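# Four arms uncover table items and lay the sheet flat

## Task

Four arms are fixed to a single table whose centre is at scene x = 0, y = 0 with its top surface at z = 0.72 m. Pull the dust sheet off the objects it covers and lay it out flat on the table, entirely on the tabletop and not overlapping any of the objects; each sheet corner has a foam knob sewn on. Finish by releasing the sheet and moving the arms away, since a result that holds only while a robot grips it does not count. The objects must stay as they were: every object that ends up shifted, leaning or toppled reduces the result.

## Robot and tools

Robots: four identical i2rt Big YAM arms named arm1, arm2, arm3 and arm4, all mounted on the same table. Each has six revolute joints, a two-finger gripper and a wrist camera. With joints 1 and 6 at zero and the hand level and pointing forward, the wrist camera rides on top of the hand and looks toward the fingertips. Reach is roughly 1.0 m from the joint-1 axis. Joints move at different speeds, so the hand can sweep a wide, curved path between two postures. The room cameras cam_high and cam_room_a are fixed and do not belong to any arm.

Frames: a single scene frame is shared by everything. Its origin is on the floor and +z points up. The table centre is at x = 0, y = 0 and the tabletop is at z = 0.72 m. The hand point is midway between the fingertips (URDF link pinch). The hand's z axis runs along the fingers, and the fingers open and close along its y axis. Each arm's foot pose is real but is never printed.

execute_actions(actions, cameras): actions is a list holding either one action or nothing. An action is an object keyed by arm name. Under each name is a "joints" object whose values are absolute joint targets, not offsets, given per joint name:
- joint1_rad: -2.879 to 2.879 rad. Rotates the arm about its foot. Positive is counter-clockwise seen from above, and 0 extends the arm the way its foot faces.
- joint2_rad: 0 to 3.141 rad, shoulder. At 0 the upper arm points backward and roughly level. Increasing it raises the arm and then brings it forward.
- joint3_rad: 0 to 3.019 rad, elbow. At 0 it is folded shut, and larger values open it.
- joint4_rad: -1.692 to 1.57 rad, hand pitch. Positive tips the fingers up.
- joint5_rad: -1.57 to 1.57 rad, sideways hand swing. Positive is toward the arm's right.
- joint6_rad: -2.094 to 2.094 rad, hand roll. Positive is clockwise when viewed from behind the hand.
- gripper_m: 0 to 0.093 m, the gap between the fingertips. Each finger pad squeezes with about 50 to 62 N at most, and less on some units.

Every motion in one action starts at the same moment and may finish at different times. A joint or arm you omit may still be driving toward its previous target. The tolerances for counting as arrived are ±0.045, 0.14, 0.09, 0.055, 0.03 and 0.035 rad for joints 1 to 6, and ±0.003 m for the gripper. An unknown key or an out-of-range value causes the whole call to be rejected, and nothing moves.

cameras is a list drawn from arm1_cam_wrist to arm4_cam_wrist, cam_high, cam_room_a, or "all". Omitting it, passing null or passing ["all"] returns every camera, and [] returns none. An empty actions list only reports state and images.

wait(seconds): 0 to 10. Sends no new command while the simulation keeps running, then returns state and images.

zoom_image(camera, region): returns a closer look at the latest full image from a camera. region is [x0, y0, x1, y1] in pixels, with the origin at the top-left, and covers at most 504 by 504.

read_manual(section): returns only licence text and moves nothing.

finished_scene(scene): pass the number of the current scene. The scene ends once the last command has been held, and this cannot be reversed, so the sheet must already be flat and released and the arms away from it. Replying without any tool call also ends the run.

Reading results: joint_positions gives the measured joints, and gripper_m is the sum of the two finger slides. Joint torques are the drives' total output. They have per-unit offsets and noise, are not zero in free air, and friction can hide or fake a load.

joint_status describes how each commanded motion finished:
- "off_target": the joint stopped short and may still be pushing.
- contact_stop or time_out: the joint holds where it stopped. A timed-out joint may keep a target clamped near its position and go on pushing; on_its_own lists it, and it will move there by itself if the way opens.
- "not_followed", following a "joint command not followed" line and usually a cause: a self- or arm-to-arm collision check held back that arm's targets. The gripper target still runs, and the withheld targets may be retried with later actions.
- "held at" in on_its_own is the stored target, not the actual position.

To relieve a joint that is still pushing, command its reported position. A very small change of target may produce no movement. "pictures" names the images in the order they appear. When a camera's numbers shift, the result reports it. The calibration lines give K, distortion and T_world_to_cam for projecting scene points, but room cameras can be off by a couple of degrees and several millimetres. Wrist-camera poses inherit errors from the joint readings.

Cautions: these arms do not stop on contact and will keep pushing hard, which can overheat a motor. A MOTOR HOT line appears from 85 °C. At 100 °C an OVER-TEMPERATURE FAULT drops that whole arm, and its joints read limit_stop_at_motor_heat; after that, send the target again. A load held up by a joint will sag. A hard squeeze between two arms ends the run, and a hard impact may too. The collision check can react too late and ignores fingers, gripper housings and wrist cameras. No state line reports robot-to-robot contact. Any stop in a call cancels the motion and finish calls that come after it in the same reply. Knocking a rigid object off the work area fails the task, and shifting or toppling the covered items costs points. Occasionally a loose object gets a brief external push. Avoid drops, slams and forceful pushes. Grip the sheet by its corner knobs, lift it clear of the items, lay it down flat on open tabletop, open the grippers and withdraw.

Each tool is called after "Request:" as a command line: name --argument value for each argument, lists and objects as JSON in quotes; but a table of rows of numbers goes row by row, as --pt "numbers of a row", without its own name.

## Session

Request:
execute_actions --actions '[]'

Scene clock: 0.00 s.
Joint torques (N m, as the arm reports them, + toward a larger angle): no reading
Motor temperatures (°C, as the motors report them): arm1=[20 24 25 22 22 23] | arm2=[21 23 24 21 22 22] | arm3=[21 25 24 22 21 21] | arm4=[22 22 25 21 22 23]
arm1.joint_positions: joint1_rad=-0.345 joint2_rad=+0.544 joint3_rad=+1.695 joint4_rad=-1.213 joint5_rad=-0.032 joint6_rad=+0.325 gripper_m=+0.094
arm1.joint_status: not commanded
arm1.hand: x=+0.2220 y=+0.5709 z=+1.5310 quat_wxyz=(-0.424, -0.686, -0.251, +0.535) (m; scene frame)
arm2.joint_positions: joint1_rad=+0.170 joint2_rad=+0.562 joint3_rad=+1.659 joint4_rad=-1.218 joint5_rad=-0.057 joint6_rad=-0.790 gripper_m=+0.094
arm2.joint_status: not commanded
arm2.hand: x=-0.3553 y=+0.6137 z=+1.4369 quat_wxyz=(-0.385, -0.124, -0.738, +0.539) (m; scene frame)
arm3.joint_positions: joint1_rad=+0.263 joint2_rad=+0.442 joint3_rad=+1.673 joint4_rad=-1.240 joint5_rad=+0.133 joint6_rad=-0.192 gripper_m=+0.094
arm3.joint_status: not commanded
arm3.hand: x=-0.4631 y=-0.6175 z=+1.4773 quat_wxyz=(-0.589, +0.494, -0.513, -0.381) (m; scene frame)
arm4.joint_positions: joint1_rad=-0.094 joint2_rad=+0.349 joint3_rad=+1.555 joint4_rad=-1.573 joint5_rad=+0.153 joint6_rad=-0.791 gripper_m=+0.095
arm4.joint_status: not commanded
arm4.hand: x=+0.2230 y=-0.7317 z=+1.3731 quat_wxyz=(-0.549, +0.741, -0.355, -0.156) (m; scene frame)
pictures: arm1_cam_wrist, arm2_cam_wrist, arm3_cam_wrist, arm4_cam_wrist, cam_high, cam_room_a
camera_calibration (this result's frames):
arm1_cam_wrist: T_world_to_cam=[[-0.799171, 0.511753, -0.315333, 0.368796], [0.553229, 0.421032, -0.718797, 0.741868], [-0.235081, -0.748893, -0.619594, 1.55242], [0, 0, 0, 1]] pos_world=[0.249251, 0.661511, 1.61141]
arm2_cam_wrist: T_world_to_cam=[[-0.611193, -0.394454, 0.686184, -0.961319], [-0.790731, 0.342058, -0.507682, 0.241671], [-0.0344577, -0.852879, -0.52097, 1.38139], [0, 0, 0, 1]] pos_world=[-0.348856, 0.716298, 1.502]
arm3_cam_wrist: T_world_to_cam=[[0.96024, -0.21016, 0.183771, 0.0414763], [0.0149334, -0.618655, -0.785521, 0.788009], [0.278776, 0.757033, -0.590919, 1.5905], [0, 0, 0, 1]] pos_world=[-0.494987, -0.707838, 1.55123]
arm4_cam_wrist: T_world_to_cam=[[0.696421, 0.166058, 0.698156, -0.997674], [0.483305, -0.827681, -0.285238, -0.317799], [0.530485, 0.536068, -0.656671, 1.30244], [0, 0, 0, 1]] pos_world=[0.15747, -0.795562, 1.46116]
Images, in order (width x height): arm1_cam_wrist 504x504, arm2_cam_wrist 504x504, arm3_cam_wrist 504x504, arm4_cam_wrist 504x504, cam_high 504x504, cam_room_a 504x504.

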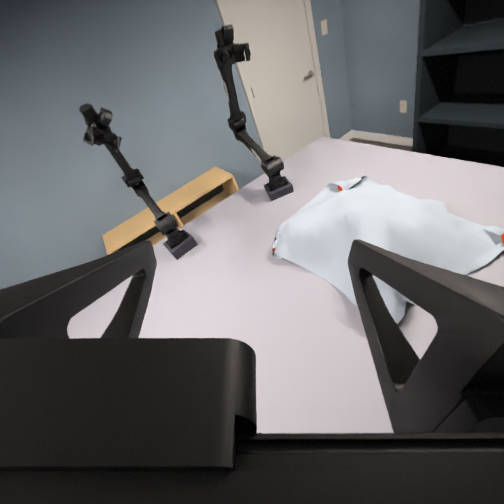

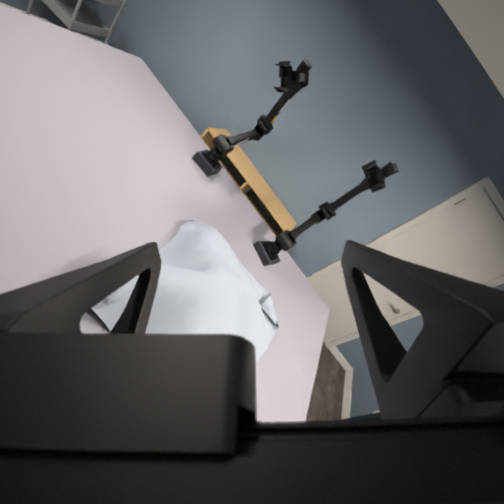

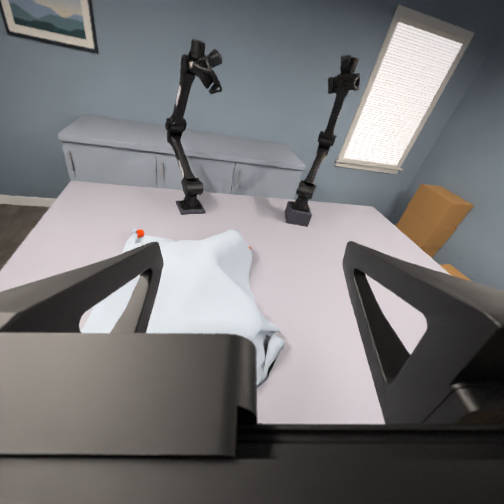

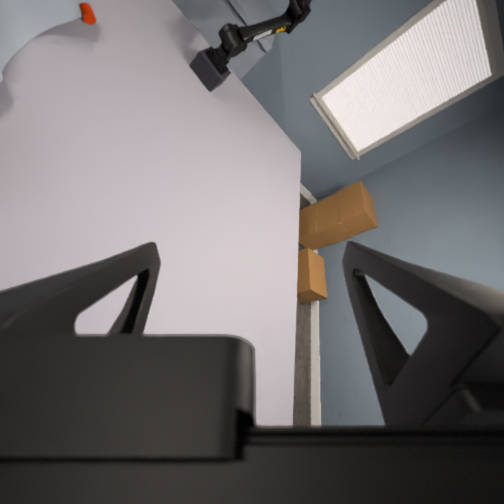

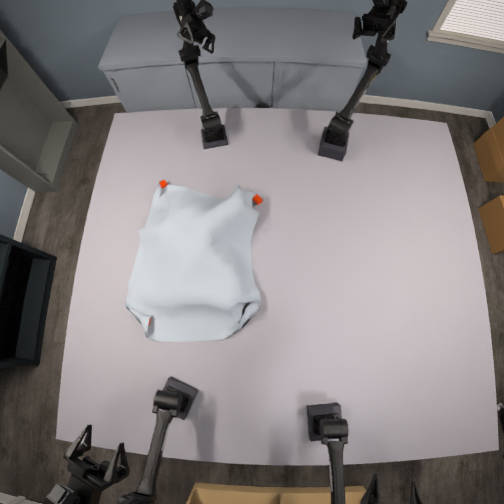

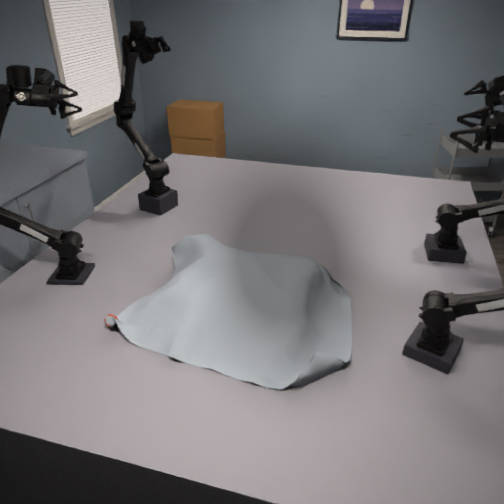

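Request:
zoom_image --camera "cam_high" --region '[110, 160, 300, 350]'

Request:
zoom_image --camera "arm1_cam_wrist" --region '[250, 160, 430, 290]'

Region (110, 160, 300, 350) of cam_high's 504x504 image, scaled by 2.653, with more detail than that image has.

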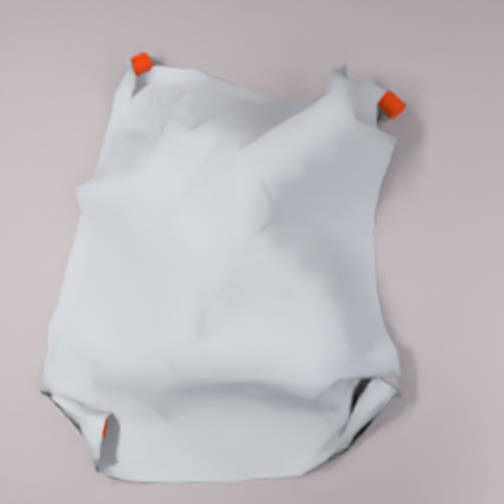

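Region (250, 160, 430, 290) of arm1_cam_wrist's 504x504 image, scaled by 2.800, with more detail than that image has.

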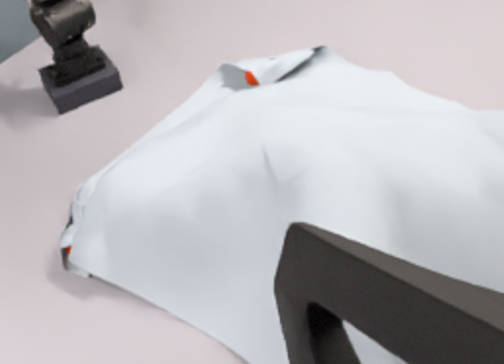

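Request:
execute_actions --actions '[{"arm1":{"joints":{"joint1_rad":-0.65,"joint2_rad":1.94,"joint3_rad":1.565,"joint4_rad":-1.186,"joint5_rad":0,"joint6_rad":-1.77,"gripper_m":0.08}},"arm2":{"joints":{"joint1_rad":-0.882,"joint2_rad":1.504,"joint3_rad":1.18,"joint4_rad":-1.247,"joint5_rad":0,"joint6_rad":-1.0,"gripper_m":0.08}},"arm3":{"joints":{"joint1_rad":0.839,"joint2_rad":1.522,"joint3_rad":1.13,"joint4_rad":-1.165,"joint5_rad":0,"joint6_rad":1.75,"gripper_m":0.08}},"arm4":{"joints":{"joint1_rad":0.52,"joint2_rad":2.055,"joint3_rad":1.88,"joint4_rad":-1.35,"joint5_rad":0,"joint6_rad":1.5,"gripper_m":0.08}}}]'

Scene clock: 22.20 s.
Joint torques (N m, as the arm reports them, + toward a larger angle): arm1=[ -0.21 -23.1    6.86   0.26   0.03  -0.14] | arm2=[  0.49 -12.81   8.55  -0.23  -0.12  -0.11] | arm3=[-0.04 -8.34  8.97  0.19  0.02 -0.01] | arm4=[  1.88 -17.44   9.5    0.24  -0.02   0.05]
Motor temperatures (°C, as the motors report them): arm1=[20 24 26 22 22 23] | arm2=[21 23 25 21 22 22] | arm3=[21 25 25 22 21 21] | arm4=[22 23 26 21 22 23]
arm1.joint_positions: joint1_rad=-0.647 joint2_rad=+1.944 joint3_rad=+1.565 joint4_rad=-1.188 joint5_rad=-0.001 joint6_rad=-1.758 gripper_m=+0.080
arm1.joint_status: all done
arm1.hand: x=-0.1585 y=+0.3248 z=+0.8823 quat_wxyz=(+0.004, -0.341, -0.940, -0.002) (m; scene frame)
arm2.joint_positions: joint1_rad=-0.883 joint2_rad=+1.494 joint3_rad=+1.169 joint4_rad=-1.239 joint5_rad=+0.000 joint6_rad=-0.984 gripper_m=+0.080
arm2.joint_status: all done
arm2.hand: x=-0.6843 y=+0.4186 z=+0.8827 quat_wxyz=(+0.001, -0.583, -0.813, +0.004) (m; scene frame)
arm3.joint_positions: joint1_rad=+0.837 joint2_rad=+1.516 joint3_rad=+1.111 joint4_rad=-1.168 joint5_rad=+0.001 joint6_rad=+1.740 gripper_m=+0.080
arm3.joint_status: all done
arm3.hand: x=-0.6874 y=-0.3257 z=+0.8804 quat_wxyz=(+0.001, +0.153, -0.988, +0.004) (m; scene frame)
arm4.joint_positions: joint1_rad=+0.509 joint2_rad=+2.053 joint3_rad=+1.855 joint4_rad=-1.345 joint5_rad=+0.002 joint6_rad=+1.486 gripper_m=+0.080
arm4.joint_status: all done
arm4.hand: x=-0.1626 y=-0.2525 z=+0.8966 quat_wxyz=(+0.002, +0.334, -0.943, -0.017) (m; scene frame)
pictures: arm1_cam_wrist, arm2_cam_wrist, arm3_cam_wrist, arm4_cam_wrist, cam_high, cam_room_a
camera_calibration (this result's frames):
arm1_cam_wrist: T_world_to_cam=[[-0.64323, -0.765655, -0.00527913, 0.152157], [-0.611659, 0.509686, 0.605057, -0.791776], [-0.460574, 0.39242, -0.796164, 0.62616], [0, 0, 0, 1]] pos_world=[-0.0980315, 0.274339, 0.9784]
arm2_cam_wrist: T_world_to_cam=[[-0.953155, -0.302447, 0.00451918, -0.529879], [-0.242813, 0.773959, 0.584833, -1.00323], [-0.180379, 0.556339, -0.811141, 0.48133], [0, 0, 0, 1]] pos_world=[-0.661832, 0.348413, 0.979542]
arm3_cam_wrist: T_world_to_cam=[[0.295846, -0.955225, -0.00441954, -0.105789], [-0.770867, -0.241475, 0.589453, -1.12487], [-0.564127, -0.170981, -0.807791, 0.388675], [0, 0, 0, 1]] pos_world=[-0.616564, -0.306224, 0.976557]
arm4_cam_wrist: T_world_to_cam=[[0.632299, -0.772911, -0.0529752, -0.0500205], [-0.60986, -0.538747, 0.581225, -0.752363], [-0.477776, -0.3352, -0.812017, 0.692585], [0, 0, 0, 1]] pos_world=[-0.0963078, -0.21184, 0.997032]
Images, in order (width x height): arm1_cam_wrist 504x504, arm2_cam_wrist 504x504, arm3_cam_wrist 504x504, arm4_cam_wrist 504x504, cam_high 504x504, cam_room_a 504x504.

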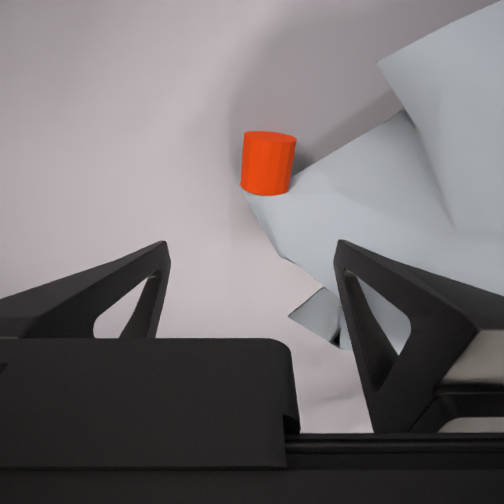

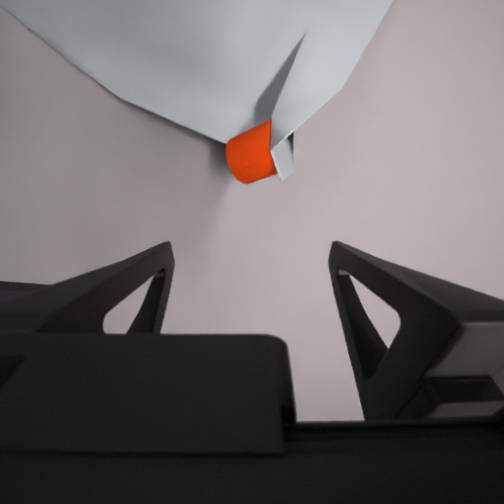

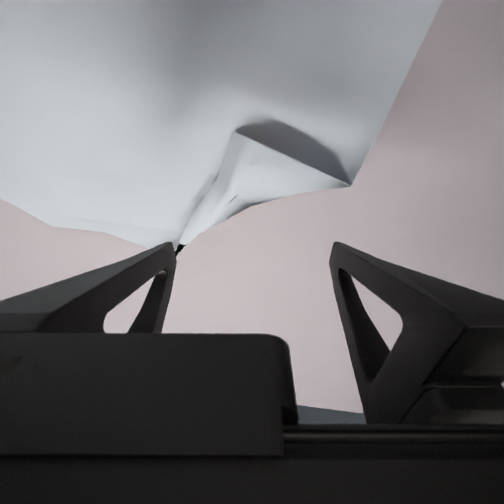

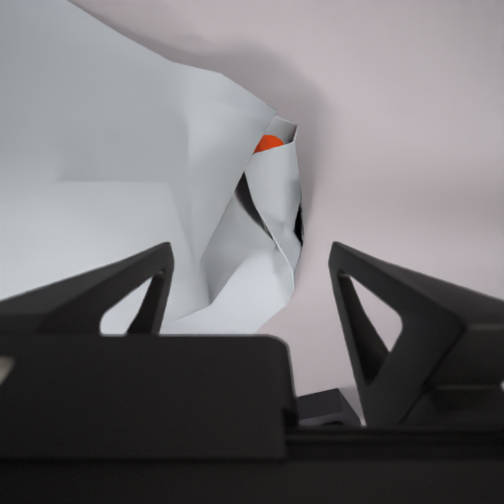

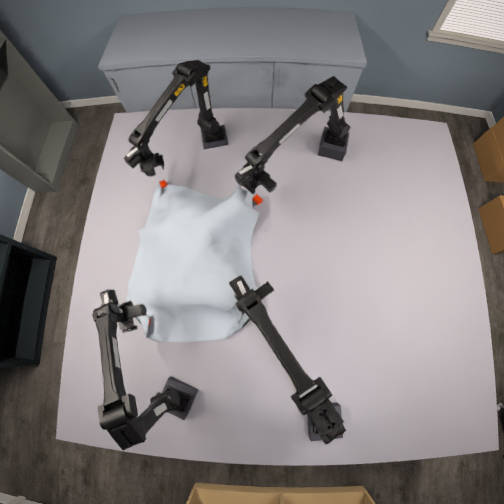

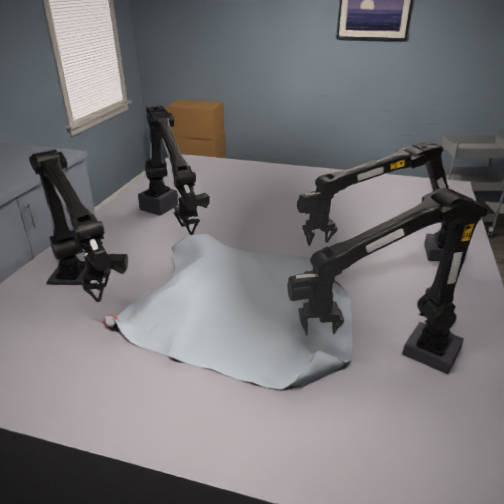

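Request:
execute_actions --actions '[{"arm1":{"joints":{"joint2_rad":1.74,"joint3_rad":1.285,"joint6_rad":-1.69,"gripper_m":0.07}},"arm2":{"joints":{"joint1_rad":-0.862,"joint2_rad":1.6,"joint3_rad":1.07,"joint4_rad":-1.03,"joint6_rad":0.25}},"arm3":{"joints":{"joint2_rad":1.625,"joint3_rad":1.01,"joint4_rad":-0.945}},"arm4":{"joints":{"joint1_rad":0.495,"joint2_rad":1.77,"joint3_rad":1.445,"gripper_m":0.07}}}]' --cameras '[]'

Request:
execute_actions --actions '[{"arm1":{"joints":{"joint2_rad":1.932,"joint4_rad":-0.635}},"arm4":{"joints":{"joint2_rad":1.955,"joint4_rad":-0.76}}}]'

Scene clock: 43.30 s.
Joint torques (N m, as the arm reports them, + toward a larger angle): arm1=[ -0.55 -16.53   5.88   0.03   0.01   0.03] | arm2=[  1.33 -15.05   7.06   0.39  -0.03   0.19] | arm3=[  0.23 -11.12   7.52   0.55   0.02  -0.04] | arm4=[ -0.45 -13.62   7.5    0.02  -0.02   0.04]
Motor temperatures (°C, as the motors report them): arm1=[20 25 27 22 22 23] | arm2=[21 23 26 21 22 22] | arm3=[21 25 27 22 21 21] | arm4=[22 24 28 21 22 23]
arm1.joint_positions: joint1_rad=-0.647 joint2_rad=+1.724 joint3_rad=+1.298 joint4_rad=-1.187 joint5_rad=-0.001 joint6_rad=-1.702 gripper_m=+0.070
arm1.joint_status: all done
arm1.hand: x=-0.0851 y=+0.3847 z=+0.9025 quat_wxyz=(-0.008, -0.368, -0.930, -0.022) (m; scene frame)
arm2.joint_positions: joint1_rad=-0.872 joint2_rad=+1.606 joint3_rad=+1.070 joint4_rad=-1.039 joint5_rad=+0.000 joint6_rad=+0.234 gripper_m=+0.080
arm2.joint_status: all done
arm2.hand: x=-0.6841 y=+0.4111 z=+0.8027 quat_wxyz=(+0.002, -0.941, -0.338, -0.002) (m; scene frame)
arm3.joint_positions: joint1_rad=+0.837 joint2_rad=+1.630 joint3_rad=+1.000 joint4_rad=-0.959 joint5_rad=+0.001 joint6_rad=+1.741 gripper_m=+0.080
arm3.joint_status: all done
arm3.hand: x=-0.6862 y=-0.3290 z=+0.7982 quat_wxyz=(-0.002, +0.153, -0.988, +0.011) (m; scene frame)
arm4.joint_positions: joint1_rad=+0.509 joint2_rad=+1.764 joint3_rad=+1.441 joint4_rad=-1.346 joint5_rad=+0.002 joint6_rad=+1.488 gripper_m=+0.070
arm4.joint_status: all done
arm4.hand: x=-0.0842 y=-0.3681 z=+0.9058 quat_wxyz=(-0.014, +0.333, -0.942, +0.044) (m; scene frame)
pictures: none
No camera images: the call's "cameras" was empty. Leave "cameras" out to get every camera's image.

Scene clock: 44.57 s.
Joint torques (N m, as the arm reports them, + toward a larger angle): arm1=[ -0.7  -21.36   6.18   1.15   0.03   0.01] | arm2=[  1.34 -15.07   7.05   0.38  -0.04   0.19] | arm3=[  0.83 -11.91   7.27   0.36   0.03   0.01] | arm4=[ -0.06 -18.25   7.88   1.2   -0.02   0.01]
Motor temperatures (°C, as the motors report them): arm1=[20 25 27 22 22 23] | arm2=[21 23 26 21 22 22] | arm3=[21 25 27 22 21 21] | arm4=[22 24 28 21 22 23]
arm1.joint_positions: joint1_rad=-0.647 joint2_rad=+1.937 joint3_rad=+1.286 joint4_rad=-0.648 joint5_rad=-0.001 joint6_rad=-1.701 gripper_m=+0.070
arm1.joint_status: all done
arm1.hand: x=-0.1680 y=+0.3180 z=+0.8028 quat_wxyz=(+0.069, -0.364, -0.922, +0.115) (m; scene frame)
arm2.joint_positions: joint1_rad=-0.872 joint2_rad=+1.606 joint3_rad=+1.070 joint4_rad=-1.039 joint5_rad=+0.000 joint6_rad=+0.234 gripper_m=+0.080
arm2.joint_status: not commanded
arm2.hand: x=-0.6841 y=+0.4111 z=+0.8027 quat_wxyz=(+0.002, -0.941, -0.338, -0.002) (m; scene frame)
arm3.joint_positions: joint1_rad=+0.837 joint2_rad=+1.630 joint3_rad=+1.000 joint4_rad=-0.959 joint5_rad=+0.001 joint6_rad=+1.741 gripper_m=+0.080
arm3.joint_status: not commanded
arm3.hand: x=-0.6862 y=-0.3290 z=+0.7982 quat_wxyz=(-0.002, +0.153, -0.988, +0.011) (m; scene frame)
arm4.joint_positions: joint1_rad=+0.509 joint2_rad=+1.979 joint3_rad=+1.433 joint4_rad=-0.775 joint5_rad=+0.002 joint6_rad=+1.488 gripper_m=+0.070
arm4.joint_status: all done
arm4.hand: x=-0.1531 y=-0.2660 z=+0.7979 quat_wxyz=(+0.030, +0.330, -0.935, -0.124) (m; scene frame)
pictures: arm1_cam_wrist, arm2_cam_wrist, arm3_cam_wrist, arm4_cam_wrist, cam_high, cam_room_a
camera_calibration (this result's frames):
arm1_cam_wrist: T_world_to_cam=[[-0.657204, -0.707869, 0.258852, -0.0923467], [-0.455848, 0.646806, 0.611429, -0.768517], [-0.600239, 0.283836, -0.747764, 0.533283], [0, 0, 0, 1]] pos_world=[-0.0909201, 0.280347, 0.892567]
arm2_cam_wrist: T_world_to_cam=[[-0.621521, 0.783398, -0.000102428, -0.747443], [0.632036, 0.501513, 0.590774, -0.244901], [0.462863, 0.367114, -0.806837, 0.935073], [0, 0, 0, 1]] pos_world=[-0.742575, 0.365087, 0.899056]
arm3_cam_wrist: T_world_to_cam=[[0.295535, -0.955269, 0.010979, -0.12221], [-0.775161, -0.233066, 0.587202, -1.07466], [-0.558377, -0.182049, -0.809366, 0.323981], [0, 0, 0, 1]] pos_world=[-0.616012, -0.308229, 0.894601]
arm4_cam_wrist: T_world_to_cam=[[0.611459, -0.743263, -0.271437, 0.107296], [-0.539474, -0.642535, 0.544165, -0.683724], [-0.578866, -0.186302, -0.793855, 0.621996], [0, 0, 0, 1]] pos_world=[-0.0744063, -0.243688, 0.894958]
Images, in order (width x height): arm1_cam_wrist 504x504, arm2_cam_wrist 504x504, arm3_cam_wrist 504x504, arm4_cam_wrist 504x504, cam_high 504x504, cam_room_a 504x504.

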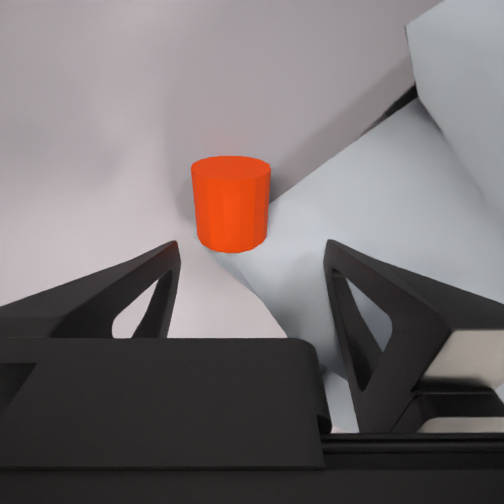

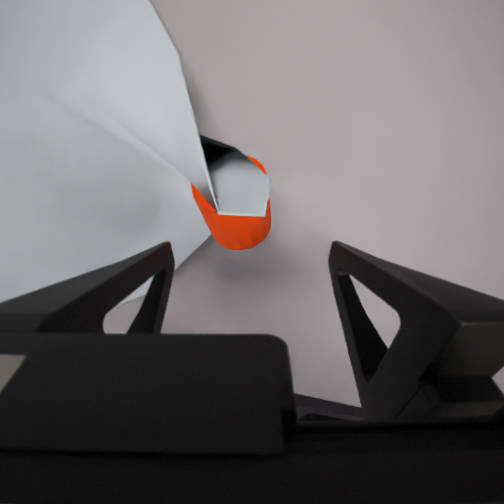

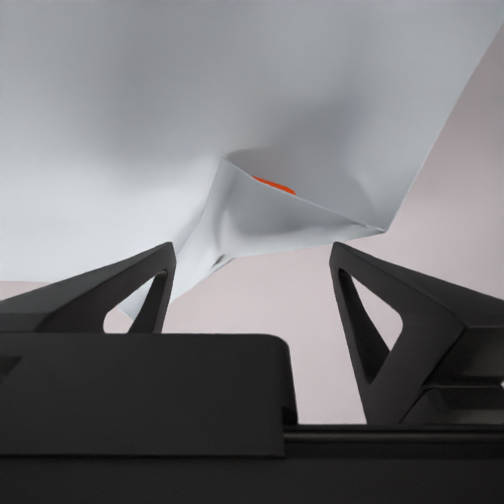

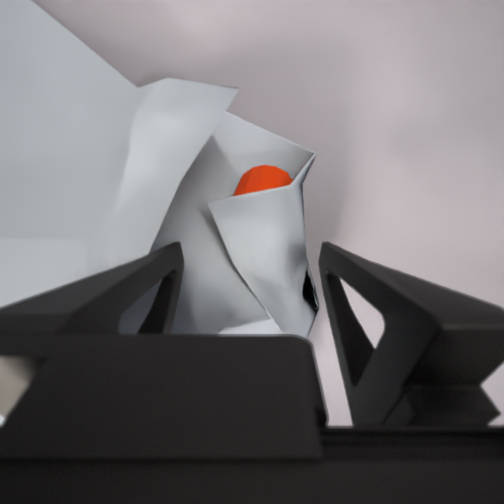

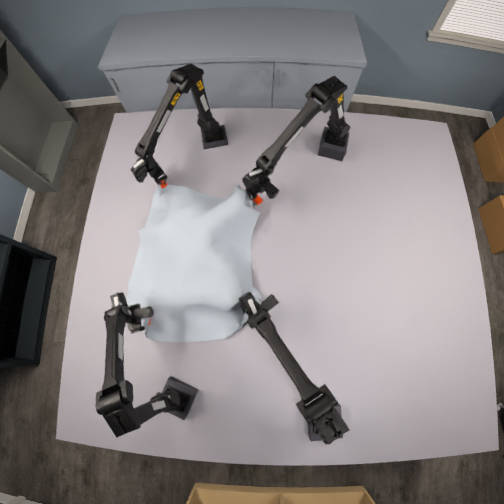

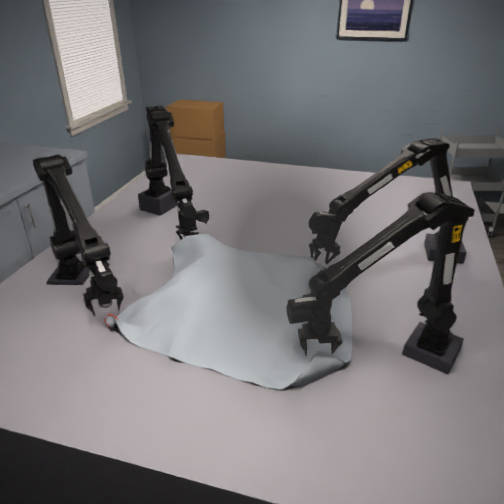

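Request:
execute_actions --actions '[{"arm1":{"joints":{"joint1_rad":-0.665,"joint2_rad":2.04,"joint3_rad":1.272,"joint4_rad":-0.515,"gripper_m":0.075}},"arm2":{"joints":{"joint1_rad":-0.832,"joint2_rad":1.68,"joint3_rad":0.992,"joint4_rad":-0.87}},"arm3":{"joints":{"joint2_rad":1.692,"joint3_rad":0.912,"joint4_rad":-0.77}},"arm4":{"joints":{"joint2_rad":2.035,"joint3_rad":1.405,"joint4_rad":-0.635}}}]' --cameras '["arm1_cam_wrist","arm2_cam_wrist","arm3_cam_wrist","arm4_cam_wrist"]'

Scene clock: 56.20 s.
Joint torques (N m, as the arm reports them, + toward a larger angle): arm1=[ -0.54 -21.16   4.98   1.17   0.03   0.08] | arm2=[  0.88 -15.07   6.06   0.42  -0.03   0.19] | arm3=[ -0.57 -10.83   6.41   0.47   0.09  -0.02] | arm4=[ -0.17 -16.25   6.9    1.36  -0.02   0.02]
Motor temperatures (°C, as the motors report them): arm1=[20 25 26 22 22 23] | arm2=[21 23 26 21 22 22] | arm3=[21 25 26 22 21 21] | arm4=[22 24 28 21 22 23]
arm1.joint_positions: joint1_rad=-0.659 joint2_rad=+2.028 joint3_rad=+1.285 joint4_rad=-0.525 joint5_rad=-0.002 joint6_rad=-1.701 gripper_m=+0.075
arm1.joint_status: all done
arm1.hand: x=-0.1833 y=+0.3155 z=+0.7584 quat_wxyz=(+0.077, -0.368, -0.918, +0.128) (m; scene frame)
arm2.joint_positions: joint1_rad=-0.838 joint2_rad=+1.683 joint3_rad=+0.996 joint4_rad=-0.880 joint5_rad=+0.000 joint6_rad=+0.235 gripper_m=+0.080
arm2.joint_status: all done
arm2.hand: x=-0.6709 y=+0.4044 z=+0.7478 quat_wxyz=(+0.000, -0.935, -0.354, +0.002) (m; scene frame)
arm3.joint_positions: joint1_rad=+0.837 joint2_rad=+1.691 joint3_rad=+0.906 joint4_rad=-0.785 joint5_rad=+0.001 joint6_rad=+1.741 gripper_m=+0.080
arm3.joint_status: all done
arm3.hand: x=-0.6813 y=-0.3390 z=+0.7469 quat_wxyz=(+0.001, +0.152, -0.988, +0.002) (m; scene frame)
arm4.joint_positions: joint1_rad=+0.509 joint2_rad=+2.029 joint3_rad=+1.403 joint4_rad=-0.650 joint5_rad=+0.002 joint6_rad=+1.488 gripper_m=+0.070
arm4.joint_status: all done
arm4.hand: x=-0.1584 y=-0.2580 z=+0.7641 quat_wxyz=(+0.036, +0.329, -0.932, -0.145) (m; scene frame)
pictures: arm1_cam_wrist, arm2_cam_wrist, arm3_cam_wrist, arm4_cam_wrist
camera_calibration (this result's frames):
arm1_cam_wrist: T_world_to_cam=[[-0.659113, -0.694826, 0.287727, -0.119044], [-0.433893, 0.663838, 0.609144, -0.746324], [-0.614253, 0.276652, -0.739024, 0.484693], [0, 0, 0, 1]] pos_world=[-0.104564, 0.278632, 0.847071]
arm2_cam_wrist: T_world_to_cam=[[-0.647765, 0.761837, -0.00200819, -0.741414], [0.617212, 0.526336, 0.584825, -0.233032], [0.446598, 0.37759, -0.811157, 0.875186], [0, 0, 0, 1]] pos_world=[-0.727289, 0.357029, 0.844708]
arm3_cam_wrist: T_world_to_cam=[[0.295094, -0.955439, -0.0074214, -0.119311], [-0.770233, -0.242474, 0.589872, -1.04491], [-0.565386, -0.168351, -0.807463, 0.2818], [0, 0, 0, 1]] pos_world=[-0.610287, -0.319915, 0.843018]
arm4_cam_wrist: T_world_to_cam=[[0.604272, -0.732483, -0.313565, 0.141105], [-0.526018, -0.66233, 0.533502, -0.657935], [-0.598465, -0.15744, -0.785527, 0.591601], [0, 0, 0, 1]] pos_world=[-0.0772986, -0.239271, 0.859974]
Images, in order (width x height): arm1_cam_wrist 504x504, arm2_cam_wrist 504x504, arm3_cam_wrist 504x504, arm4_cam_wrist 504x504.

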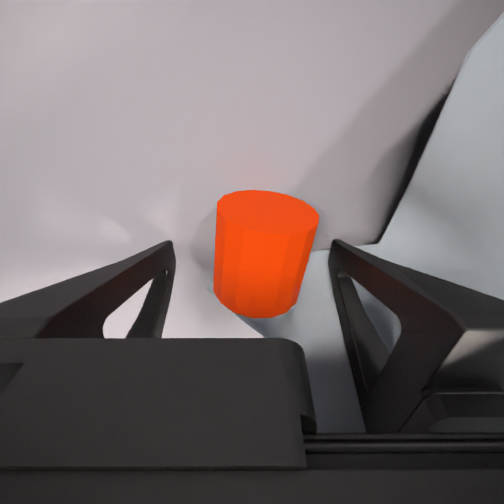

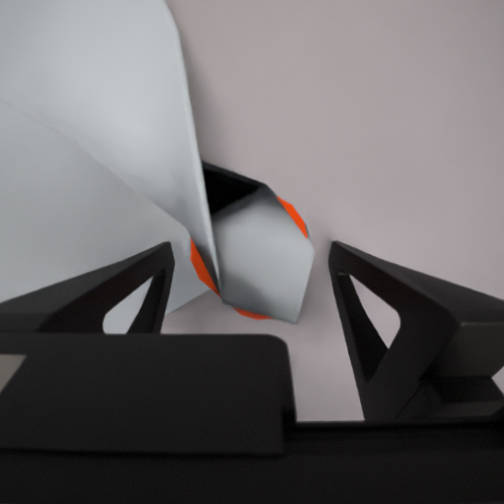

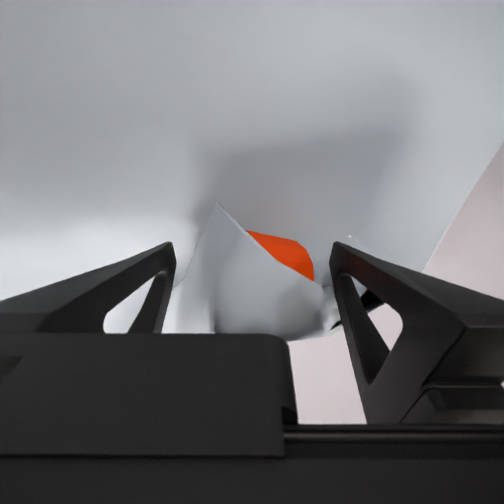

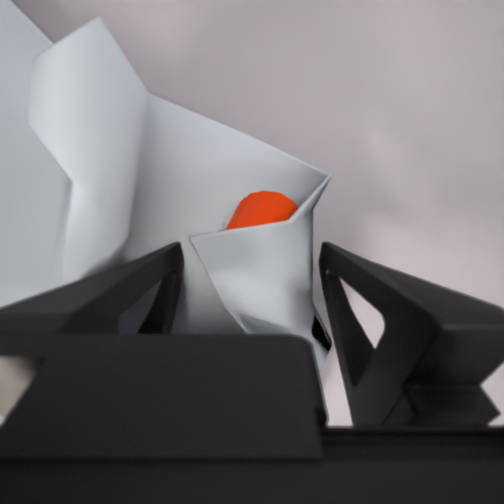

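Request:
execute_actions --actions '[{"arm1":{"joints":{"joint2_rad":2.065}},"arm2":{"joints":{"joint2_rad":1.705}},"arm3":{"joints":{"joint1_rad":0.875,"joint2_rad":1.715}},"arm4":{"joints":{"joint2_rad":2.075}}}]' --cameras '[]'

Request:
execute_actions --actions '[{"arm1":{"joints":{"gripper_m":0.025}},"arm2":{"joints":{"gripper_m":0.025}},"arm3":{"joints":{"gripper_m":0.025}},"arm4":{"joints":{"gripper_m":0.025}}}]' --cameras '["arm1_cam_wrist","arm2_cam_wrist","arm3_cam_wrist","arm4_cam_wrist"]'

Scene clock: 61.57 s.
Joint torques (N m, as the arm reports them, + toward a larger angle): arm1=[ -0.63 -18.68   4.99   1.18   0.02   0.07] | arm2=[  0.89 -13.25   6.03   0.4   -0.03   0.19] | arm3=[ 0.17 -9.37  6.14  0.41  0.07  0.03] | arm4=[  0.03 -16.05   6.74   1.2   -0.03   0.01]
Motor temperatures (°C, as the motors report them): arm1=[20 25 26 22 22 23] | arm2=[21 23 26 21 22 22] | arm3=[21 25 26 22 21 21] | arm4=[22 24 28 21 22 23]
arm1.joint_positions: joint1_rad=-0.659 joint2_rad=+2.031 joint3_rad=+1.285 joint4_rad=-0.525 joint5_rad=-0.002 joint6_rad=-1.701 gripper_m=+0.075
arm1.joint_status: all done
arm1.hand: x=-0.1830 y=+0.3157 z=+0.7570 quat_wxyz=(+0.076, -0.369, -0.918, +0.127) (m; scene frame)
arm2.joint_positions: joint1_rad=-0.838 joint2_rad=+1.687 joint3_rad=+0.996 joint4_rad=-0.880 joint5_rad=+0.000 joint6_rad=+0.235 gripper_m=+0.080
arm2.joint_status: all done
arm2.hand: x=-0.6706 y=+0.4047 z=+0.7464 quat_wxyz=(+0.001, -0.935, -0.354, +0.000) (m; scene frame)
arm3.joint_positions: joint1_rad=+0.863 joint2_rad=+1.699 joint3_rad=+0.906 joint4_rad=-0.785 joint5_rad=+0.001 joint6_rad=+1.741 gripper_m=+0.080
arm3.joint_status: all done
arm3.hand: x=-0.6902 y=-0.3450 z=+0.7442 quat_wxyz=(+0.000, +0.165, -0.986, +0.006) (m; scene frame)
arm4.joint_positions: joint1_rad=+0.509 joint2_rad=+2.065 joint3_rad=+1.403 joint4_rad=-0.649 joint5_rad=+0.002 joint6_rad=+1.488 gripper_m=+0.070
arm4.joint_status: all done
arm4.hand: x=-0.1554 y=-0.2624 z=+0.7424 quat_wxyz=(+0.032, +0.330, -0.935, -0.129) (m; scene frame)
pictures: none
No camera images: the call's "cameras" was empty. Leave "cameras" out to get every camera's image.

Scene clock: 62.17 s.
Joint torques (N m, as the arm reports them, + toward a larger angle): arm1=[ -0.71 -19.49   4.93   1.12   0.     0.03] | arm2=[  0.93 -13.34   6.03   0.41  -0.03   0.19] | arm3=[ 0.8  -9.22  6.35  0.7   0.08  0.01] | arm4=[ -0.09 -16.14   6.7    1.15  -0.02  -0.03]
Motor temperatures (°C, as the motors report them): arm1=[20 25 26 22 22 23] | arm2=[21 23 26 21 22 22] | arm3=[21 25 26 22 21 21] | arm4=[22 24 28 21 22 23]
arm1.joint_positions: joint1_rad=-0.660 joint2_rad=+2.038 joint3_rad=+1.285 joint4_rad=-0.524 joint5_rad=-0.001 joint6_rad=-1.701 gripper_m=+0.039
arm1.joint_status: gripper_m off_target (ended at +0.039, target +0.025)
arm1.hand: x=-0.1824 y=+0.3168 z=+0.7527 quat_wxyz=(+0.075, -0.369, -0.918, +0.124) (m; scene frame)
arm2.joint_positions: joint1_rad=-0.838 joint2_rad=+1.687 joint3_rad=+0.996 joint4_rad=-0.880 joint5_rad=+0.000 joint6_rad=+0.235 gripper_m=+0.040
arm2.joint_status: gripper_m off_target (ended at +0.040, target +0.025)
arm2.hand: x=-0.6706 y=+0.4047 z=+0.7464 quat_wxyz=(+0.001, -0.935, -0.354, +0.000) (m; scene frame)
arm3.joint_positions: joint1_rad=+0.863 joint2_rad=+1.699 joint3_rad=+0.906 joint4_rad=-0.785 joint5_rad=+0.001 joint6_rad=+1.741 gripper_m=+0.052
arm3.joint_status: gripper_m off_target (ended at +0.052, target +0.025)
arm3.hand: x=-0.6903 y=-0.3450 z=+0.7442 quat_wxyz=(+0.000, +0.165, -0.986, +0.006) (m; scene frame)
arm4.joint_positions: joint1_rad=+0.509 joint2_rad=+2.065 joint3_rad=+1.403 joint4_rad=-0.647 joint5_rad=+0.002 joint6_rad=+1.489 gripper_m=+0.039
arm4.joint_status: gripper_m off_target (ended at +0.039, target +0.025)
arm4.hand: x=-0.1556 y=-0.2621 z=+0.7425 quat_wxyz=(+0.032, +0.329, -0.935, -0.129) (m; scene frame)
pictures: arm1_cam_wrist, arm2_cam_wrist, arm3_cam_wrist, arm4_cam_wrist
camera_calibration (this result's frames):
arm1_cam_wrist: T_world_to_cam=[[-0.661591, -0.695755, 0.279682, -0.110033], [-0.436951, 0.660807, 0.610253, -0.743759], [-0.609403, 0.28153, -0.741195, 0.481703], [0, 0, 0, 1]] pos_world=[-0.104232, 0.279311, 0.841691]
arm2_cam_wrist: T_world_to_cam=[[-0.647469, 0.762091, -0.00114527, -0.74207], [0.616257, 0.524452, 0.587517, -0.23443], [0.448342, 0.379693, -0.809211, 0.872688], [0, 0, 0, 1]] pos_world=[-0.727262, 0.357118, 0.84307]
arm3_cam_wrist: T_world_to_cam=[[0.320182, -0.947356, -0.000337268, -0.107581], [-0.765348, -0.258878, 0.589258, -1.05349], [-0.558324, -0.188412, -0.807945, 0.271846], [0, 0, 0, 1]] pos_world=[-0.620065, -0.323425, 0.840379]
arm4_cam_wrist: T_world_to_cam=[[0.608515, -0.741582, -0.282428, 0.104843], [-0.536739, -0.646783, 0.541833, -0.651401], [-0.584483, -0.178124, -0.791613, 0.576964], [0, 0, 0, 1]] pos_world=[-0.0762053, -0.240794, 0.839294]
Images, in order (width x height): arm1_cam_wrist 504x504, arm2_cam_wrist 504x504, arm3_cam_wrist 504x504, arm4_cam_wrist 504x504.

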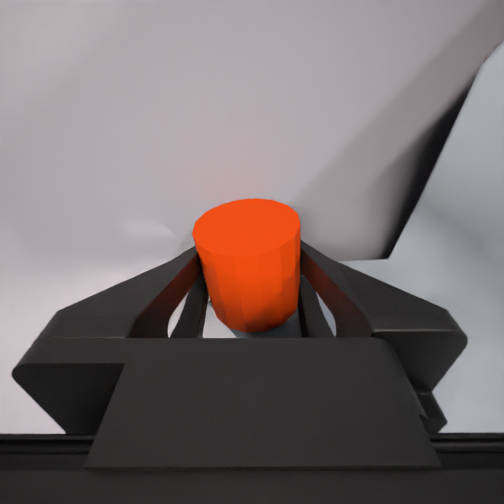

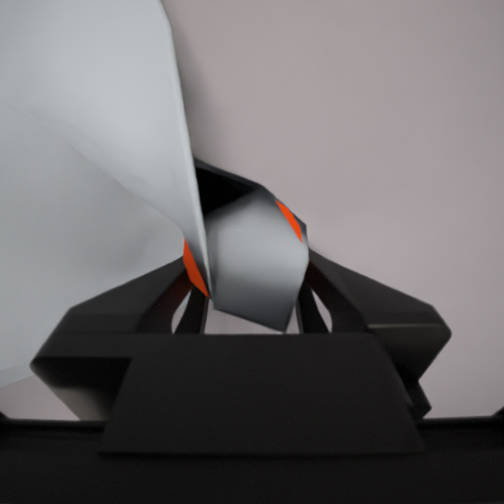

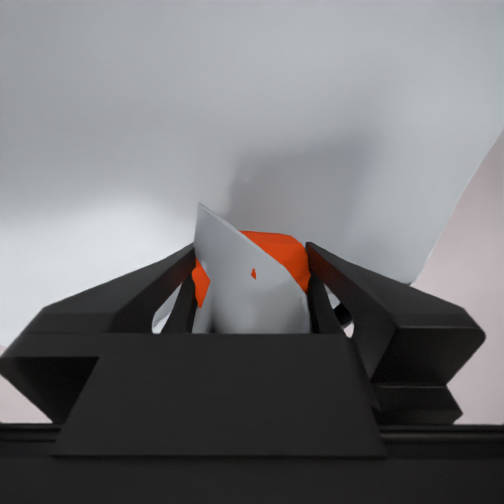

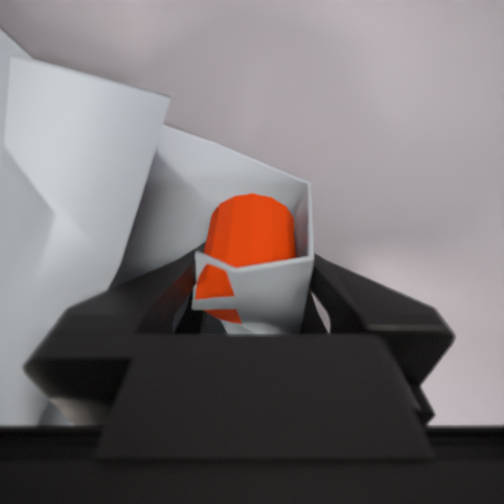

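Request:
execute_actions --actions '[{"arm3":{"joints":{"gripper_m":0.075,"joint6_rad":2.09}}}]' --cameras '["arm3_cam_wrist"]'

Request:
execute_actions --actions '[{"arm3":{"joints":{"gripper_m":0.025}}}]' --cameras '["arm3_cam_wrist"]'

Scene clock: 71.77 s.
Joint torques (N m, as the arm reports them, + toward a larger angle): arm1=[ -0.62 -19.52   4.89   1.04  -0.01   0.05] | arm2=[  0.9  -13.46   6.03   0.41  -0.03   0.19] | arm3=[ 0.68 -9.2   6.13  0.62  0.02  0.04] | arm4=[ -0.37 -16.24   6.65   1.18  -0.02  -0.01]
Motor temperatures (°C, as the motors report them): arm1=[20 25 26 22 22 23] | arm2=[21 23 26 21 22 22] | arm3=[21 25 26 22 21 21] | arm4=[22 24 27 21 22 23]
arm1.joint_positions: joint1_rad=-0.660 joint2_rad=+2.038 joint3_rad=+1.285 joint4_rad=-0.524 joint5_rad=-0.001 joint6_rad=-1.701 gripper_m=+0.039
arm1.joint_status: not commanded
arm1.hand: x=-0.1824 y=+0.3168 z=+0.7527 quat_wxyz=(+0.075, -0.369, -0.918, +0.124) (m; scene frame)
arm2.joint_positions: joint1_rad=-0.838 joint2_rad=+1.687 joint3_rad=+0.996 joint4_rad=-0.880 joint5_rad=+0.000 joint6_rad=+0.235 gripper_m=+0.040
arm2.joint_status: not commanded
arm2.hand: x=-0.6706 y=+0.4047 z=+0.7464 quat_wxyz=(+0.001, -0.935, -0.354, +0.000) (m; scene frame)
arm3.joint_positions: joint1_rad=+0.863 joint2_rad=+1.699 joint3_rad=+0.906 joint4_rad=-0.784 joint5_rad=+0.001 joint6_rad=+2.078 gripper_m=+0.075
arm3.joint_status: all done
arm3.hand: x=-0.6904 y=-0.3449 z=+0.7442 quat_wxyz=(+0.000, -0.002, -1.000, +0.005) (m; scene frame)
arm4.joint_positions: joint1_rad=+0.509 joint2_rad=+2.065 joint3_rad=+1.403 joint4_rad=-0.647 joint5_rad=+0.002 joint6_rad=+1.489 gripper_m=+0.039
arm4.joint_status: not commanded
arm4.hand: x=-0.1556 y=-0.2621 z=+0.7425 quat_wxyz=(+0.032, +0.329, -0.935, -0.129) (m; scene frame)
pictures: arm3_cam_wrist
camera_calibration (this result's frames):
arm3_cam_wrist: T_world_to_cam=[[-0.0109026, -0.99994, -0.000726171, -0.353811], [-0.809928, 0.00840496, 0.586469, -0.990042], [-0.586428, 0.00698218, -0.809972, 0.321316], [0, 0, 0, 1]] pos_world=[-0.617292, -0.347712, 0.840629]
Images, in order (width x height): arm3_cam_wrist 504x504.

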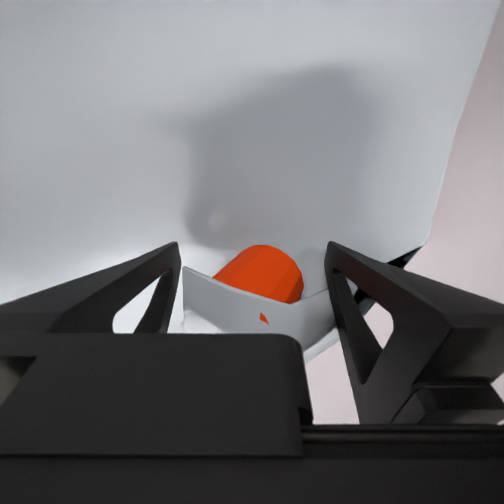

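Scene clock: 72.37 s.
Joint torques (N m, as the arm reports them, + toward a larger angle): arm1=[ -0.7  -19.3    4.84   1.03  -0.02   0.04] | arm2=[  0.9  -13.39   6.03   0.41  -0.03   0.19] | arm3=[ 0.33 -9.48  6.2   0.48  0.05  0.03] | arm4=[ -0.06 -16.29   6.66   1.16  -0.02   0.  ]
Motor temperatures (°C, as the motors report them): arm1=[20 25 26 22 22 23] | arm2=[21 23 26 21 22 22] | arm3=[21 25 26 22 21 21] | arm4=[22 24 27 21 22 23]
arm1.joint_positions: joint1_rad=-0.660 joint2_rad=+2.038 joint3_rad=+1.285 joint4_rad=-0.524 joint5_rad=-0.001 joint6_rad=-1.701 gripper_m=+0.039
arm1.joint_status: not commanded
arm1.hand: x=-0.1824 y=+0.3168 z=+0.7527 quat_wxyz=(+0.075, -0.369, -0.918, +0.124) (m; scene frame)
arm2.joint_positions: joint1_rad=-0.838 joint2_rad=+1.687 joint3_rad=+0.996 joint4_rad=-0.880 joint5_rad=+0.000 joint6_rad=+0.235 gripper_m=+0.040
arm2.joint_status: not commanded
arm2.hand: x=-0.6706 y=+0.4047 z=+0.7464 quat_wxyz=(+0.001, -0.935, -0.354, +0.000) (m; scene frame)
arm3.joint_positions: joint1_rad=+0.863 joint2_rad=+1.699 joint3_rad=+0.906 joint4_rad=-0.784 joint5_rad=+0.001 joint6_rad=+2.079 gripper_m=+0.048
arm3.joint_status: gripper_m off_target (ended at +0.048, target +0.025)
arm3.hand: x=-0.6904 y=-0.3449 z=+0.7442 quat_wxyz=(+0.000, -0.003, -1.000, +0.005) (m; scene frame)
arm4.joint_positions: joint1_rad=+0.509 joint2_rad=+2.065 joint3_rad=+1.403 joint4_rad=-0.647 joint5_rad=+0.002 joint6_rad=+1.489 gripper_m=+0.039
arm4.joint_status: not commanded
arm4.hand: x=-0.1556 y=-0.2621 z=+0.7425 quat_wxyz=(+0.032, +0.329, -0.935, -0.129) (m; scene frame)
pictures: arm3_cam_wrist
camera_calibration (this result's frames):
arm3_cam_wrist: T_world_to_cam=[[-0.0116655, -0.999932, -0.000726727, -0.354334], [-0.809926, 0.00902258, 0.586462, -0.989823], [-0.586415, 0.00742995, -0.809976, 0.321482], [0, 0, 0, 1]] pos_world=[-0.617295, -0.347767, 0.840629]
Images, in order (width x height): arm3_cam_wrist 504x504.

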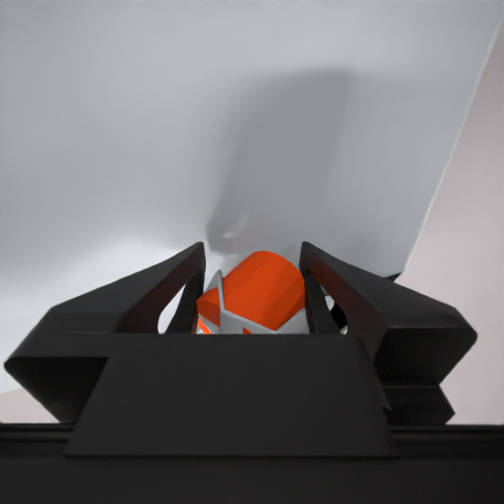

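Request:
execute_actions --actions '[{"arm3":{"joints":{"gripper_m":0.08,"joint1_rad":0.925,"joint3_rad":0.94,"joint2_rad":1.74}}}]' --cameras '["arm3_cam_wrist"]'

Request:
execute_actions --actions '[{"arm3":{"joints":{"gripper_m":0.025}}}]' --cameras '["arm3_cam_wrist"]'

Scene clock: 77.40 s.
Joint torques (N m, as the arm reports them, + toward a larger angle): arm1=[ -0.49 -19.25   4.81   0.91   0.     0.08] | arm2=[  0.93 -13.38   6.02   0.42  -0.03   0.19] | arm3=[ 0.64 -9.94  7.93  0.51  0.01 -0.02] | arm4=[ -0.23 -16.36   6.76   1.19  -0.02  -0.03]
Motor temperatures (°C, as the motors report them): arm1=[20 26 26 22 22 23] | arm2=[21 23 26 21 22 22] | arm3=[21 25 26 22 21 21] | arm4=[22 24 27 21 22 23]
arm1.joint_positions: joint1_rad=-0.660 joint2_rad=+2.038 joint3_rad=+1.285 joint4_rad=-0.524 joint5_rad=-0.001 joint6_rad=-1.701 gripper_m=+0.039
arm1.joint_status: not commanded
arm1.hand: x=-0.1824 y=+0.3168 z=+0.7527 quat_wxyz=(+0.075, -0.369, -0.918, +0.124) (m; scene frame)
arm2.joint_positions: joint1_rad=-0.838 joint2_rad=+1.687 joint3_rad=+0.996 joint4_rad=-0.880 joint5_rad=+0.000 joint6_rad=+0.235 gripper_m=+0.040
arm2.joint_status: not commanded
arm2.hand: x=-0.6706 y=+0.4047 z=+0.7464 quat_wxyz=(+0.001, -0.935, -0.354, +0.000) (m; scene frame)
arm3.joint_positions: joint1_rad=+0.915 joint2_rad=+1.726 joint3_rad=+0.911 joint4_rad=-0.784 joint5_rad=+0.002 joint6_rad=+2.080 gripper_m=+0.080
arm3.joint_status: all done
arm3.hand: x=-0.7074 y=-0.3568 z=+0.7350 quat_wxyz=(-0.006, +0.023, -1.000, +0.015) (m; scene frame)
arm4.joint_positions: joint1_rad=+0.509 joint2_rad=+2.065 joint3_rad=+1.403 joint4_rad=-0.647 joint5_rad=+0.002 joint6_rad=+1.489 gripper_m=+0.039
arm4.joint_status: not commanded
arm4.hand: x=-0.1556 y=-0.2621 z=+0.7425 quat_wxyz=(+0.032, +0.329, -0.935, -0.129) (m; scene frame)
pictures: arm3_cam_wrist
camera_calibration (this result's frames):
arm3_cam_wrist: T_world_to_cam=[[0.0394772, -0.999062, 0.0178096, -0.343617], [-0.8165, -0.0219789, 0.576927, -1.00688], [-0.575994, -0.037317, -0.816602, 0.300404], [0, 0, 0, 1]] pos_world=[-0.635519, -0.354214, 0.832324]
Images, in order (width x height): arm3_cam_wrist 504x504.

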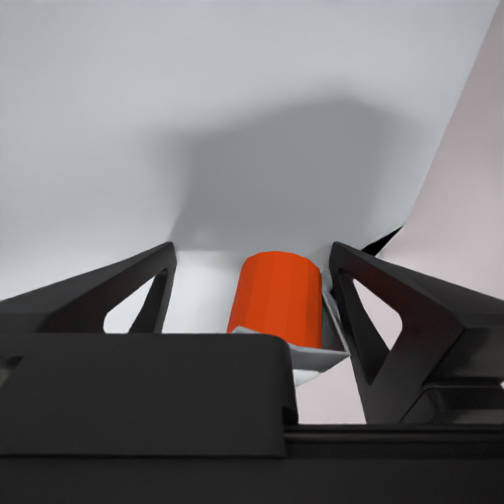

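Scene clock: 78.00 s.
Joint torques (N m, as the arm reports them, + toward a larger angle): arm1=[ -0.47 -19.18   4.94   1.07   0.01   0.07] | arm2=[  0.92 -13.41   6.04   0.4   -0.03   0.19] | arm3=[-0.44 -9.31  8.39  0.39  0.    0.07] | arm4=[ -0.16 -16.08   6.69   1.14  -0.01  -0.02]
Motor temperatures (°C, as the motors report them): arm1=[20 26 26 22 22 23] | arm2=[21 23 26 21 22 22] | arm3=[21 25 26 22 21 21] | arm4=[22 24 27 21 22 23]
arm1.joint_positions: joint1_rad=-0.660 joint2_rad=+2.038 joint3_rad=+1.285 joint4_rad=-0.524 joint5_rad=-0.001 joint6_rad=-1.701 gripper_m=+0.039
arm1.joint_status: not commanded
arm1.hand: x=-0.1824 y=+0.3168 z=+0.7527 quat_wxyz=(+0.075, -0.369, -0.918, +0.124) (m; scene frame)
arm2.joint_positions: joint1_rad=-0.838 joint2_rad=+1.687 joint3_rad=+0.996 joint4_rad=-0.880 joint5_rad=+0.000 joint6_rad=+0.235 gripper_m=+0.040
arm2.joint_status: not commanded
arm2.hand: x=-0.6706 y=+0.4047 z=+0.7464 quat_wxyz=(+0.001, -0.935, -0.354, +0.000) (m; scene frame)
arm3.joint_positions: joint1_rad=+0.915 joint2_rad=+1.726 joint3_rad=+0.911 joint4_rad=-0.784 joint5_rad=+0.002 joint6_rad=+2.080 gripper_m=+0.040
arm3.joint_status: gripper_m off_target (ended at +0.040, target +0.025)
arm3.hand: x=-0.7074 y=-0.3568 z=+0.7350 quat_wxyz=(-0.006, +0.023, -1.000, +0.015) (m; scene frame)
arm4.joint_positions: joint1_rad=+0.509 joint2_rad=+2.065 joint3_rad=+1.403 joint4_rad=-0.647 joint5_rad=+0.001 joint6_rad=+1.489 gripper_m=+0.039
arm4.joint_status: not commanded
arm4.hand: x=-0.1557 y=-0.2621 z=+0.7425 quat_wxyz=(+0.032, +0.330, -0.935, -0.129) (m; scene frame)
pictures: arm3_cam_wrist
camera_calibration (this result's frames):
arm3_cam_wrist: T_world_to_cam=[[0.0394772, -0.999062, 0.0178096, -0.343617], [-0.8165, -0.0219789, 0.576927, -1.00688], [-0.575994, -0.037317, -0.816602, 0.300404], [0, 0, 0, 1]] pos_world=[-0.635519, -0.354214, 0.832324]
Images, in order (width x height): arm3_cam_wrist 504x504.

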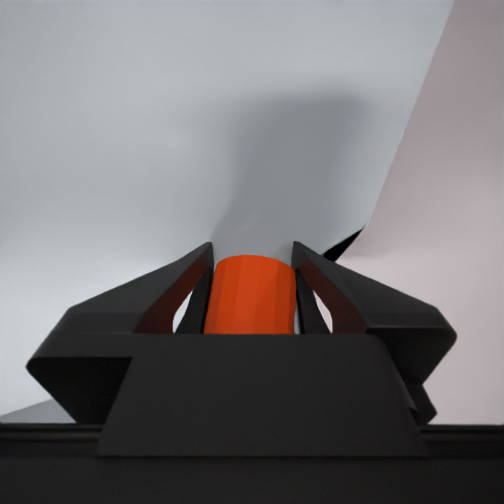

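Request:
execute_actions --actions '[{"arm3":{"joints":{"gripper_m":0.08,"joint1_rad":0.98,"joint3_rad":0.98,"joint2_rad":1.74}}}]' --cameras '["arm3_cam_wrist"]'

Scene clock: 85.47 s.
Joint torques (N m, as the arm reports them, + toward a larger angle): arm1=[ -0.85 -19.48   4.99   0.96   0.     0.06] | arm2=[  0.9  -13.45   6.03   0.41  -0.03   0.19] | arm3=[ 0.73 -9.61  8.2   0.29 -0.05  0.03] | arm4=[ -0.04 -16.21   6.73   1.15   0.07   0.  ]
Motor temperatures (°C, as the motors report them): arm1=[20 26 26 22 22 23] | arm2=[21 23 26 21 22 22] | arm3=[21 25 26 22 21 21] | arm4=[22 24 27 21 22 23]
arm1.joint_positions: joint1_rad=-0.660 joint2_rad=+2.038 joint3_rad=+1.285 joint4_rad=-0.524 joint5_rad=-0.001 joint6_rad=-1.701 gripper_m=+0.039
arm1.joint_status: not commanded
arm1.hand: x=-0.1824 y=+0.3168 z=+0.7527 quat_wxyz=(+0.075, -0.369, -0.918, +0.124) (m; scene frame)
arm2.joint_positions: joint1_rad=-0.838 joint2_rad=+1.687 joint3_rad=+0.996 joint4_rad=-0.880 joint5_rad=+0.000 joint6_rad=+0.235 gripper_m=+0.040
arm2.joint_status: not commanded
arm2.hand: x=-0.6706 y=+0.4047 z=+0.7464 quat_wxyz=(+0.001, -0.935, -0.354, +0.000) (m; scene frame)
arm3.joint_positions: joint1_rad=+0.971 joint2_rad=+1.727 joint3_rad=+0.955 joint4_rad=-0.783 joint5_rad=+0.003 joint6_rad=+2.081 gripper_m=+0.080
arm3.joint_status: all done
arm3.hand: x=-0.7395 y=-0.3502 z=+0.7465 quat_wxyz=(+0.005, +0.051, -0.999, -0.005) (m; scene frame)
arm4.joint_positions: joint1_rad=+0.509 joint2_rad=+2.065 joint3_rad=+1.403 joint4_rad=-0.647 joint5_rad=+0.000 joint6_rad=+1.489 gripper_m=+0.039
arm4.joint_status: not commanded
arm4.hand: x=-0.1559 y=-0.2623 z=+0.7425 quat_wxyz=(+0.033, +0.329, -0.935, -0.129) (m; scene frame)
pictures: arm3_cam_wrist
camera_calibration (this result's frames):
arm3_cam_wrist: T_world_to_cam=[[0.0943649, -0.9953, -0.0217635, -0.264491], [-0.799435, -0.0887869, 0.594155, -1.06319], [-0.593295, -0.0386688, -0.804056, 0.268978], [0, 0, 0, 1]] pos_world=[-0.665408, -0.347244, 0.842216]
Images, in order (width x height): arm3_cam_wrist 504x504.

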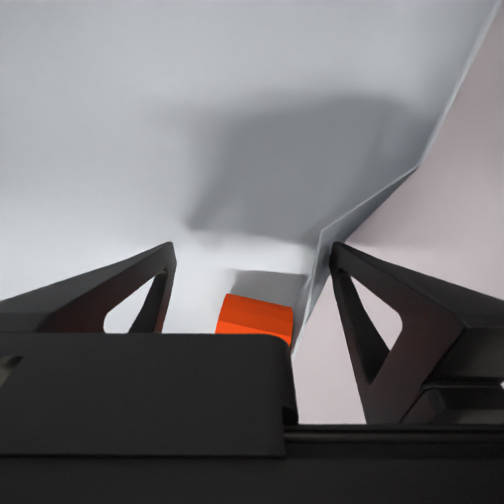

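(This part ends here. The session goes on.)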